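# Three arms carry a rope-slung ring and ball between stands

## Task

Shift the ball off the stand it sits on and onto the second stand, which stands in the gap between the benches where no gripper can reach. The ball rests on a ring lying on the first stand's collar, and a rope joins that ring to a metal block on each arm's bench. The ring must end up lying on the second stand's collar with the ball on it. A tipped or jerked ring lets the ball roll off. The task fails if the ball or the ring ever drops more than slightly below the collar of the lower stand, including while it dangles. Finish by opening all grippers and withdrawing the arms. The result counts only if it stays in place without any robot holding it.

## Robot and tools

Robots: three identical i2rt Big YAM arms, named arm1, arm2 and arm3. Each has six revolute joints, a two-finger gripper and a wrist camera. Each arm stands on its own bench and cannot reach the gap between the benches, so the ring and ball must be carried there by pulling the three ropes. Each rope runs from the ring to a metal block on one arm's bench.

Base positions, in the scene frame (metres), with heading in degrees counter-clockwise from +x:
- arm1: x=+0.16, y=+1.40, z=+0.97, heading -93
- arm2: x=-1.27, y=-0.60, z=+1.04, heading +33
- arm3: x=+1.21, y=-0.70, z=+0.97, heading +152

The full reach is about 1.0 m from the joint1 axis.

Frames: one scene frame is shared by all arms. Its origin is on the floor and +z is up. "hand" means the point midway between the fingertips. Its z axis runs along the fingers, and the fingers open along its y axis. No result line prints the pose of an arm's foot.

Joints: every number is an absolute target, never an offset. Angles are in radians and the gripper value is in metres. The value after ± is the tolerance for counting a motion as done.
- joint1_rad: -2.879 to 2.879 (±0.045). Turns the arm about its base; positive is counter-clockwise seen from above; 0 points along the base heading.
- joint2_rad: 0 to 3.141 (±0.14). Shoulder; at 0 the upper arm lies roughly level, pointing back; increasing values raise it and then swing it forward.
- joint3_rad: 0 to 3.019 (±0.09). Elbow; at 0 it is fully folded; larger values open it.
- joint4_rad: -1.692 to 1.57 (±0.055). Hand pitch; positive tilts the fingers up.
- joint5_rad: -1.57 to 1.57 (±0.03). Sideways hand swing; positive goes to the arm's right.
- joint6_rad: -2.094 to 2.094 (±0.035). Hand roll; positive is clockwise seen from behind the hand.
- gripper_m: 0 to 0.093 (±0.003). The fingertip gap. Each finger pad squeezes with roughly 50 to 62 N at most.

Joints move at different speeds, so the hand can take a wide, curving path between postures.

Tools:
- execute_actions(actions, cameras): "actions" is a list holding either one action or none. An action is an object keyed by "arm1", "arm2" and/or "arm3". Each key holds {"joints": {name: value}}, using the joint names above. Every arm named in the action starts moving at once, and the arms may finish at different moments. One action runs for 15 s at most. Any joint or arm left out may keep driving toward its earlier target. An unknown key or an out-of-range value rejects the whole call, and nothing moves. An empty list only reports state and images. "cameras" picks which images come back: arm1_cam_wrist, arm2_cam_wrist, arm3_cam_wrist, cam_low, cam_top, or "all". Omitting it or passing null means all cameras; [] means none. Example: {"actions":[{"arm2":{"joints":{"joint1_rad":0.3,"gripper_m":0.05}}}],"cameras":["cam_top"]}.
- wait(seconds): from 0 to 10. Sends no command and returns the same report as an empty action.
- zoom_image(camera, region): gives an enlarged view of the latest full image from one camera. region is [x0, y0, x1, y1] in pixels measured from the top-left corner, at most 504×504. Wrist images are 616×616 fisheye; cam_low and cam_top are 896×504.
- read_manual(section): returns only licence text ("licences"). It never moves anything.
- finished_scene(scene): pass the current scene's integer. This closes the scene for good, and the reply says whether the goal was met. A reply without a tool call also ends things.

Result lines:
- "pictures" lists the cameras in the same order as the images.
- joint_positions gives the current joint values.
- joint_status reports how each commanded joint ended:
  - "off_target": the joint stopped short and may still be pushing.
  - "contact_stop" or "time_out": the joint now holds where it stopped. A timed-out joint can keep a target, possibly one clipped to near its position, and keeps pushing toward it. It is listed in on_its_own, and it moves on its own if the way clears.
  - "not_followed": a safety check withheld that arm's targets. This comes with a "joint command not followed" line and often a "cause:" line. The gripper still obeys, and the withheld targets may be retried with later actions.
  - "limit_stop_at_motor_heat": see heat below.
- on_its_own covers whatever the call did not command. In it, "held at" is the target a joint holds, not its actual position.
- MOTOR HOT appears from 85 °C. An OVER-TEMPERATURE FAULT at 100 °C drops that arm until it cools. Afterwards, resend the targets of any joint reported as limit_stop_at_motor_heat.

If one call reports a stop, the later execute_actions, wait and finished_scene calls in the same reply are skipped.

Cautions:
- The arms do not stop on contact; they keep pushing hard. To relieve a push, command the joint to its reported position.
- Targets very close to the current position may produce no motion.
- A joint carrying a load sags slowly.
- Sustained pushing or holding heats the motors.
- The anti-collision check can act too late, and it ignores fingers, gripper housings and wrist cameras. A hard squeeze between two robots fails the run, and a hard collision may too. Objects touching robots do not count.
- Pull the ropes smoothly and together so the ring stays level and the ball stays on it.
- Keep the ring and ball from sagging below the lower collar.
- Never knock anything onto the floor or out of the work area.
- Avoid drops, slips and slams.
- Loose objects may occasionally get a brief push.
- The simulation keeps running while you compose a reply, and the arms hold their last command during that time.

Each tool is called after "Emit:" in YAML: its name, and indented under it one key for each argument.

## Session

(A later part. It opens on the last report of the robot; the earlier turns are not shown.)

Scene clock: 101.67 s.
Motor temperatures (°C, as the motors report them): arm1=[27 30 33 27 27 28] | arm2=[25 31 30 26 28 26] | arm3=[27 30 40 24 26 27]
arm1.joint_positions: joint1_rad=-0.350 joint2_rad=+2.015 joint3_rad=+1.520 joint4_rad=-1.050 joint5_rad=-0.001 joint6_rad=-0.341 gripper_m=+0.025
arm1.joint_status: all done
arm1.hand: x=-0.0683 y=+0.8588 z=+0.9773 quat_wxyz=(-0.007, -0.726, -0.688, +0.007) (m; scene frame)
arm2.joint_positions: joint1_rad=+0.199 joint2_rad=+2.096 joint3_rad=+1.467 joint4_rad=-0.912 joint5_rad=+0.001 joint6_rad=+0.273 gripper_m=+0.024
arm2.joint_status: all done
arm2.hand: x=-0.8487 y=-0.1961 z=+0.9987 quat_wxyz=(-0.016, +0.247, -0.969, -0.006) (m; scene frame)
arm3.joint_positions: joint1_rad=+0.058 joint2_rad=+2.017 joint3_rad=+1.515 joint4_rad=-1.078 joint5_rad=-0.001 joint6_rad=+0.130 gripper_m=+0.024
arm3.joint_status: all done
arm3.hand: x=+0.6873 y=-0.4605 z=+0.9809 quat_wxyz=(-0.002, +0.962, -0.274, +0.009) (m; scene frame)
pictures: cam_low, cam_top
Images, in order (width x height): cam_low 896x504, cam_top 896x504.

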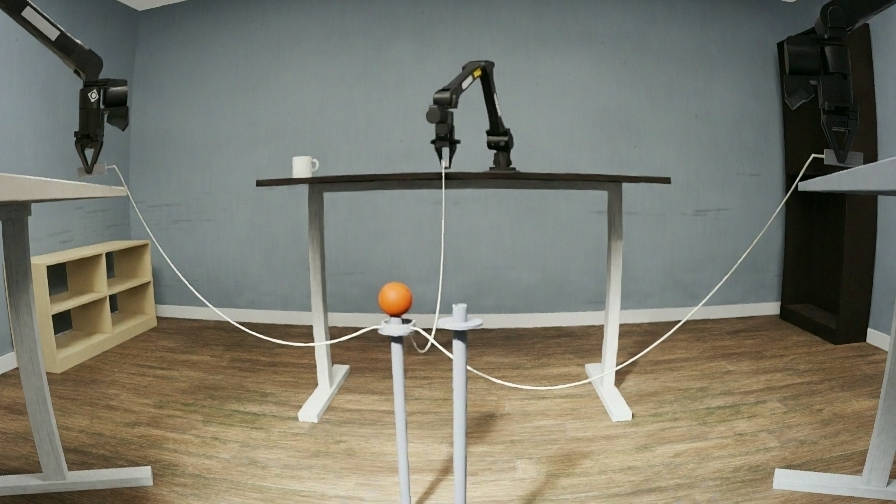

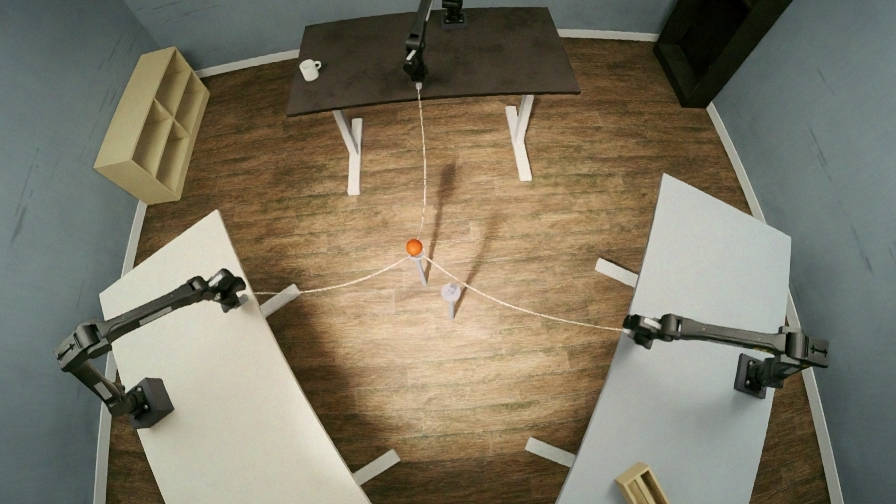

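Emit:
execute_actions:
  actions:
    - {"arm1":{"joints":{"joint2_rad":2.042}},"arm2":{"joints":{"joint2_rad":2.145}},"arm3":{"joints":{"joint2_rad":2.045}}}
  cameras: ["cam_low","arm3_cam_wrist","arm2_cam_wrist"]

Scene clock: 104.70 s.
Motor temperatures (°C, as the motors report them): arm1=[27 31 34 27 27 28] | arm2=[25 31 30 26 28 26] | arm3=[27 30 40 24 26 27]
arm1.joint_positions: joint1_rad=-0.350 joint2_rad=+2.022 joint3_rad=+1.520 joint4_rad=-1.050 joint5_rad=-0.001 joint6_rad=-0.341 gripper_m=+0.025
arm1.joint_status: all done
arm1.hand: x=-0.0679 y=+0.8596 z=+0.9730 quat_wxyz=(-0.006, -0.726, -0.688, +0.004) (m; scene frame)
arm2.joint_positions: joint1_rad=+0.199 joint2_rad=+2.135 joint3_rad=+1.471 joint4_rad=-0.912 joint5_rad=+0.001 joint6_rad=+0.273 gripper_m=+0.024
arm2.joint_status: all done
arm2.hand: x=-0.8523 y=-0.1998 z=+0.9780 quat_wxyz=(+0.000, +0.247, -0.969, +0.003) (m; scene frame)
arm3.joint_positions: joint1_rad=+0.058 joint2_rad=+2.020 joint3_rad=+1.515 joint4_rad=-1.078 joint5_rad=-0.001 joint6_rad=+0.130 gripper_m=+0.024
arm3.joint_status: all done
arm3.hand: x=+0.6876 y=-0.4607 z=+0.9794 quat_wxyz=(-0.002, +0.962, -0.274, +0.011) (m; scene frame)
pictures: arm2_cam_wrist, arm3_cam_wrist, cam_low
Images, in order (width x height): arm2_cam_wrist 616x616, arm3_cam_wrist 616x616, cam_low 896x504.

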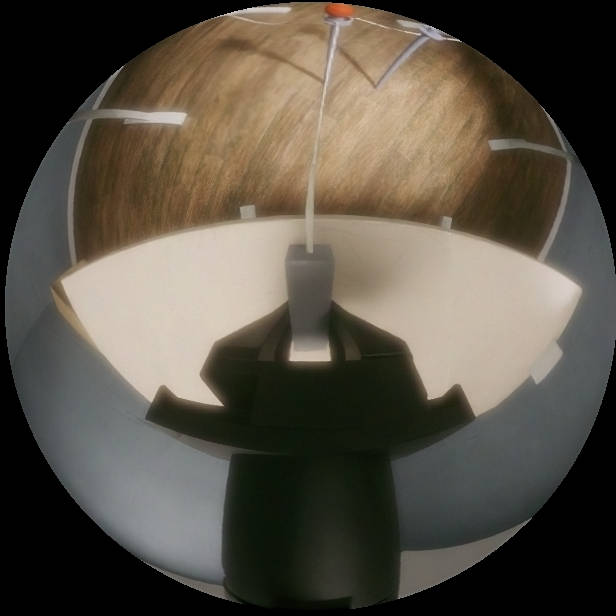

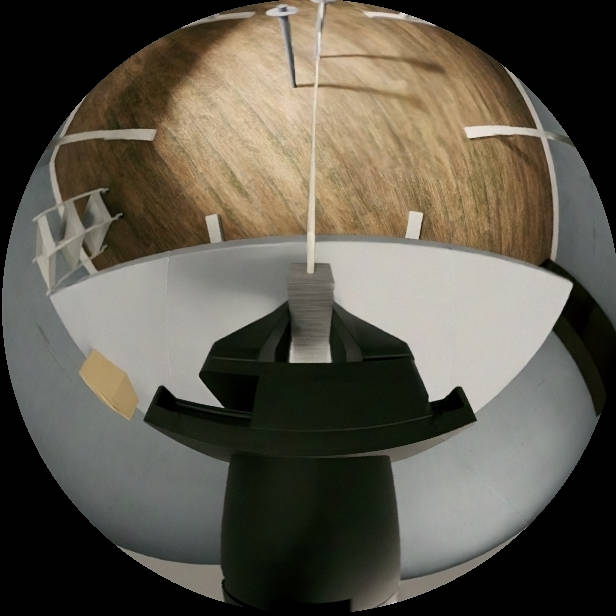

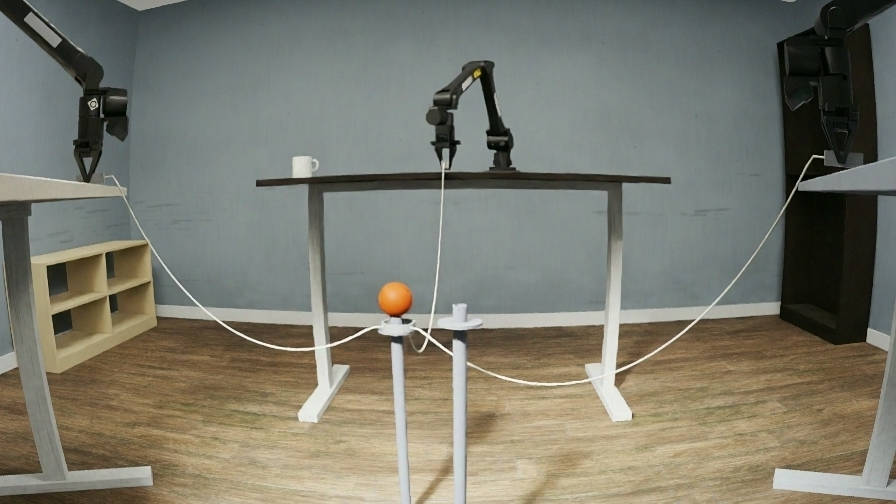

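Emit:
execute_actions:
  actions:
    - {"arm1":{"joints":{"joint2_rad":2.07}},"arm2":{"joints":{"joint2_rad":2.17}},"arm3":{"joints":{"joint2_rad":2.08}}}
  cameras: ["cam_low"]

Scene clock: 106.83 s.
Motor temperatures (°C, as the motors report them): arm1=[27 31 34 27 27 28] | arm2=[25 31 31 26 28 26] | arm3=[27 30 39 24 26 27]
arm1.joint_positions: joint1_rad=-0.350 joint2_rad=+2.042 joint3_rad=+1.521 joint4_rad=-1.051 joint5_rad=-0.001 joint6_rad=-0.341 gripper_m=+0.025
arm1.joint_status: all done
arm1.hand: x=-0.0670 y=+0.8620 z=+0.9619 quat_wxyz=(-0.001, -0.726, -0.688, -0.006) (m; scene frame)
arm2.joint_positions: joint1_rad=+0.199 joint2_rad=+2.144 joint3_rad=+1.474 joint4_rad=-0.912 joint5_rad=+0.001 joint6_rad=+0.273 gripper_m=+0.024
arm2.joint_status: all done
arm2.hand: x=-0.8526 y=-0.2001 z=+0.9739 quat_wxyz=(+0.002, +0.247, -0.969, +0.004) (m; scene frame)
arm3.joint_positions: joint1_rad=+0.058 joint2_rad=+2.056 joint3_rad=+1.515 joint4_rad=-1.075 joint5_rad=-0.001 joint6_rad=+0.129 gripper_m=+0.024
arm3.joint_status: all done
arm3.hand: x=+0.6916 y=-0.4624 z=+0.9591 quat_wxyz=(+0.001, +0.961, -0.273, +0.028) (m; scene frame)
pictures: cam_low
Images, in order (width x height): cam_low 896x504.

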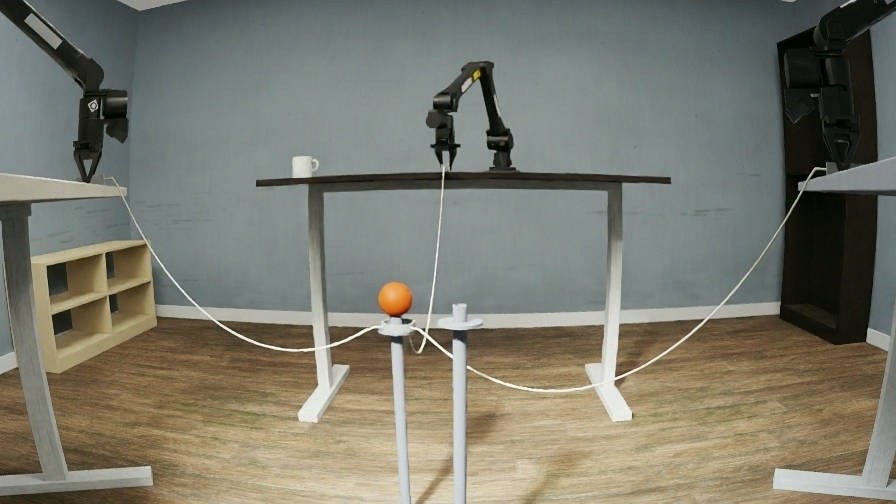

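Emit:
execute_actions:
  actions:
    - {"arm1":{"joints":{"gripper_m":0.07}},"arm2":{"joints":{"gripper_m":0.07}},"arm3":{"joints":{"gripper_m":0.07}}}
  cameras: []

Emit:
execute_actions:
  actions:
    - {"arm1":{"joints":{"joint2_rad":1.7}},"arm2":{"joints":{"joint2_rad":1.8}},"arm3":{"joints":{"joint2_rad":1.7}}}
  cameras: ["cam_low","cam_top"]

Scene clock: 108.77 s.
Motor temperatures (°C, as the motors report them): arm1=[27 31 34 27 27 28] | arm2=[25 31 31 26 28 26] | arm3=[27 30 39 24 26 27]
arm1.joint_positions: joint1_rad=-0.350 joint2_rad=+2.043 joint3_rad=+1.521 joint4_rad=-1.051 joint5_rad=-0.001 joint6_rad=-0.341 gripper_m=+0.070
arm1.joint_status: all done
arm1.hand: x=-0.0670 y=+0.8621 z=+0.9616 quat_wxyz=(-0.001, -0.726, -0.688, -0.006) (m; scene frame)
arm2.joint_positions: joint1_rad=+0.199 joint2_rad=+2.144 joint3_rad=+1.474 joint4_rad=-0.912 joint5_rad=+0.001 joint6_rad=+0.273 gripper_m=+0.070
arm2.joint_status: all done
arm2.hand: x=-0.8526 y=-0.2001 z=+0.9739 quat_wxyz=(+0.002, +0.247, -0.969, +0.004) (m; scene frame)
arm3.joint_positions: joint1_rad=+0.058 joint2_rad=+2.056 joint3_rad=+1.515 joint4_rad=-1.075 joint5_rad=-0.001 joint6_rad=+0.129 gripper_m=+0.070
arm3.joint_status: all done
arm3.hand: x=+0.6916 y=-0.4624 z=+0.9591 quat_wxyz=(+0.001, +0.961, -0.273, +0.028) (m; scene frame)
pictures: none
No camera images: the call's "cameras" was empty. Leave "cameras" out to get every camera's image.

Scene clock: 110.37 s.
Motor temperatures (°C, as the motors report them): arm1=[27 31 34 27 27 28] | arm2=[25 31 31 27 28 26] | arm3=[27 30 39 24 26 27]
arm1.joint_positions: joint1_rad=-0.350 joint2_rad=+1.692 joint3_rad=+1.546 joint4_rad=-1.051 joint5_rad=-0.001 joint6_rad=-0.341 gripper_m=+0.070
arm1.joint_status: all done
arm1.hand: x=-0.0756 y=+0.8448 z=+1.1745 quat_wxyz=(-0.077, -0.714, -0.676, +0.165) (m; scene frame)
arm2.joint_positions: joint1_rad=+0.199 joint2_rad=+1.792 joint3_rad=+1.506 joint4_rad=-0.912 joint5_rad=+0.001 joint6_rad=+0.273 gripper_m=+0.070
arm2.joint_status: all done
arm2.hand: x=-0.8205 y=-0.1675 z=+1.1938 quat_wxyz=(-0.164, +0.243, -0.952, -0.091) (m; scene frame)
arm3.joint_positions: joint1_rad=+0.058 joint2_rad=+1.690 joint3_rad=+1.522 joint4_rad=-1.075 joint5_rad=-0.001 joint6_rad=+0.129 gripper_m=+0.070
arm3.joint_status: all done
arm3.hand: x=+0.6752 y=-0.4567 z=+1.1697 quat_wxyz=(-0.026, +0.950, -0.269, -0.157) (m; scene frame)
pictures: cam_low, cam_top
Images, in order (width x height): cam_low 896x504, cam_top 896x504.

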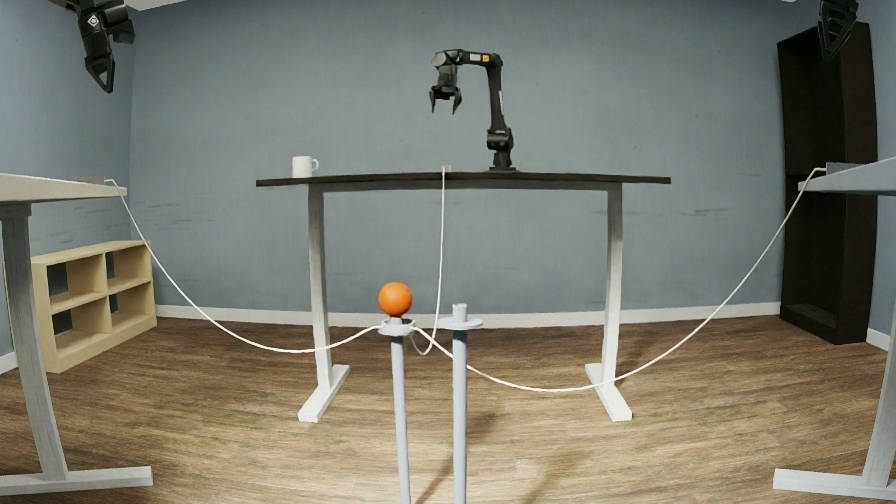

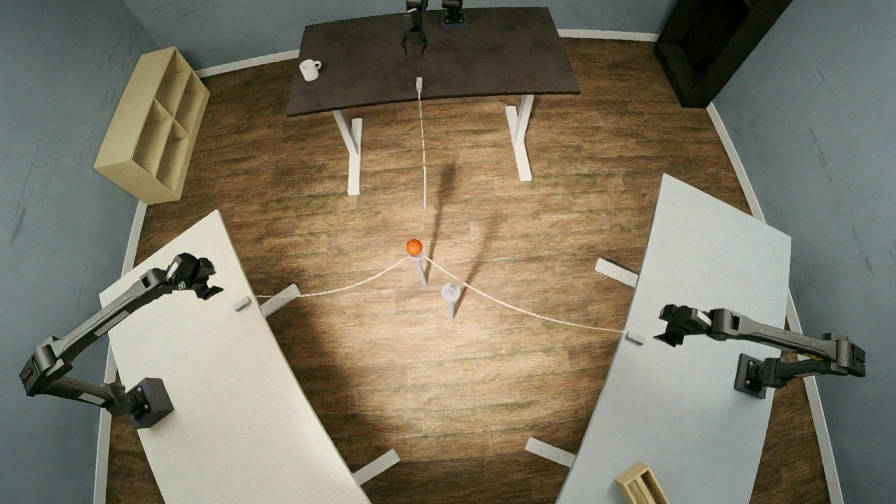

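Emit:
finished_scene:
  scene: 2

The scene is finished: the task was done.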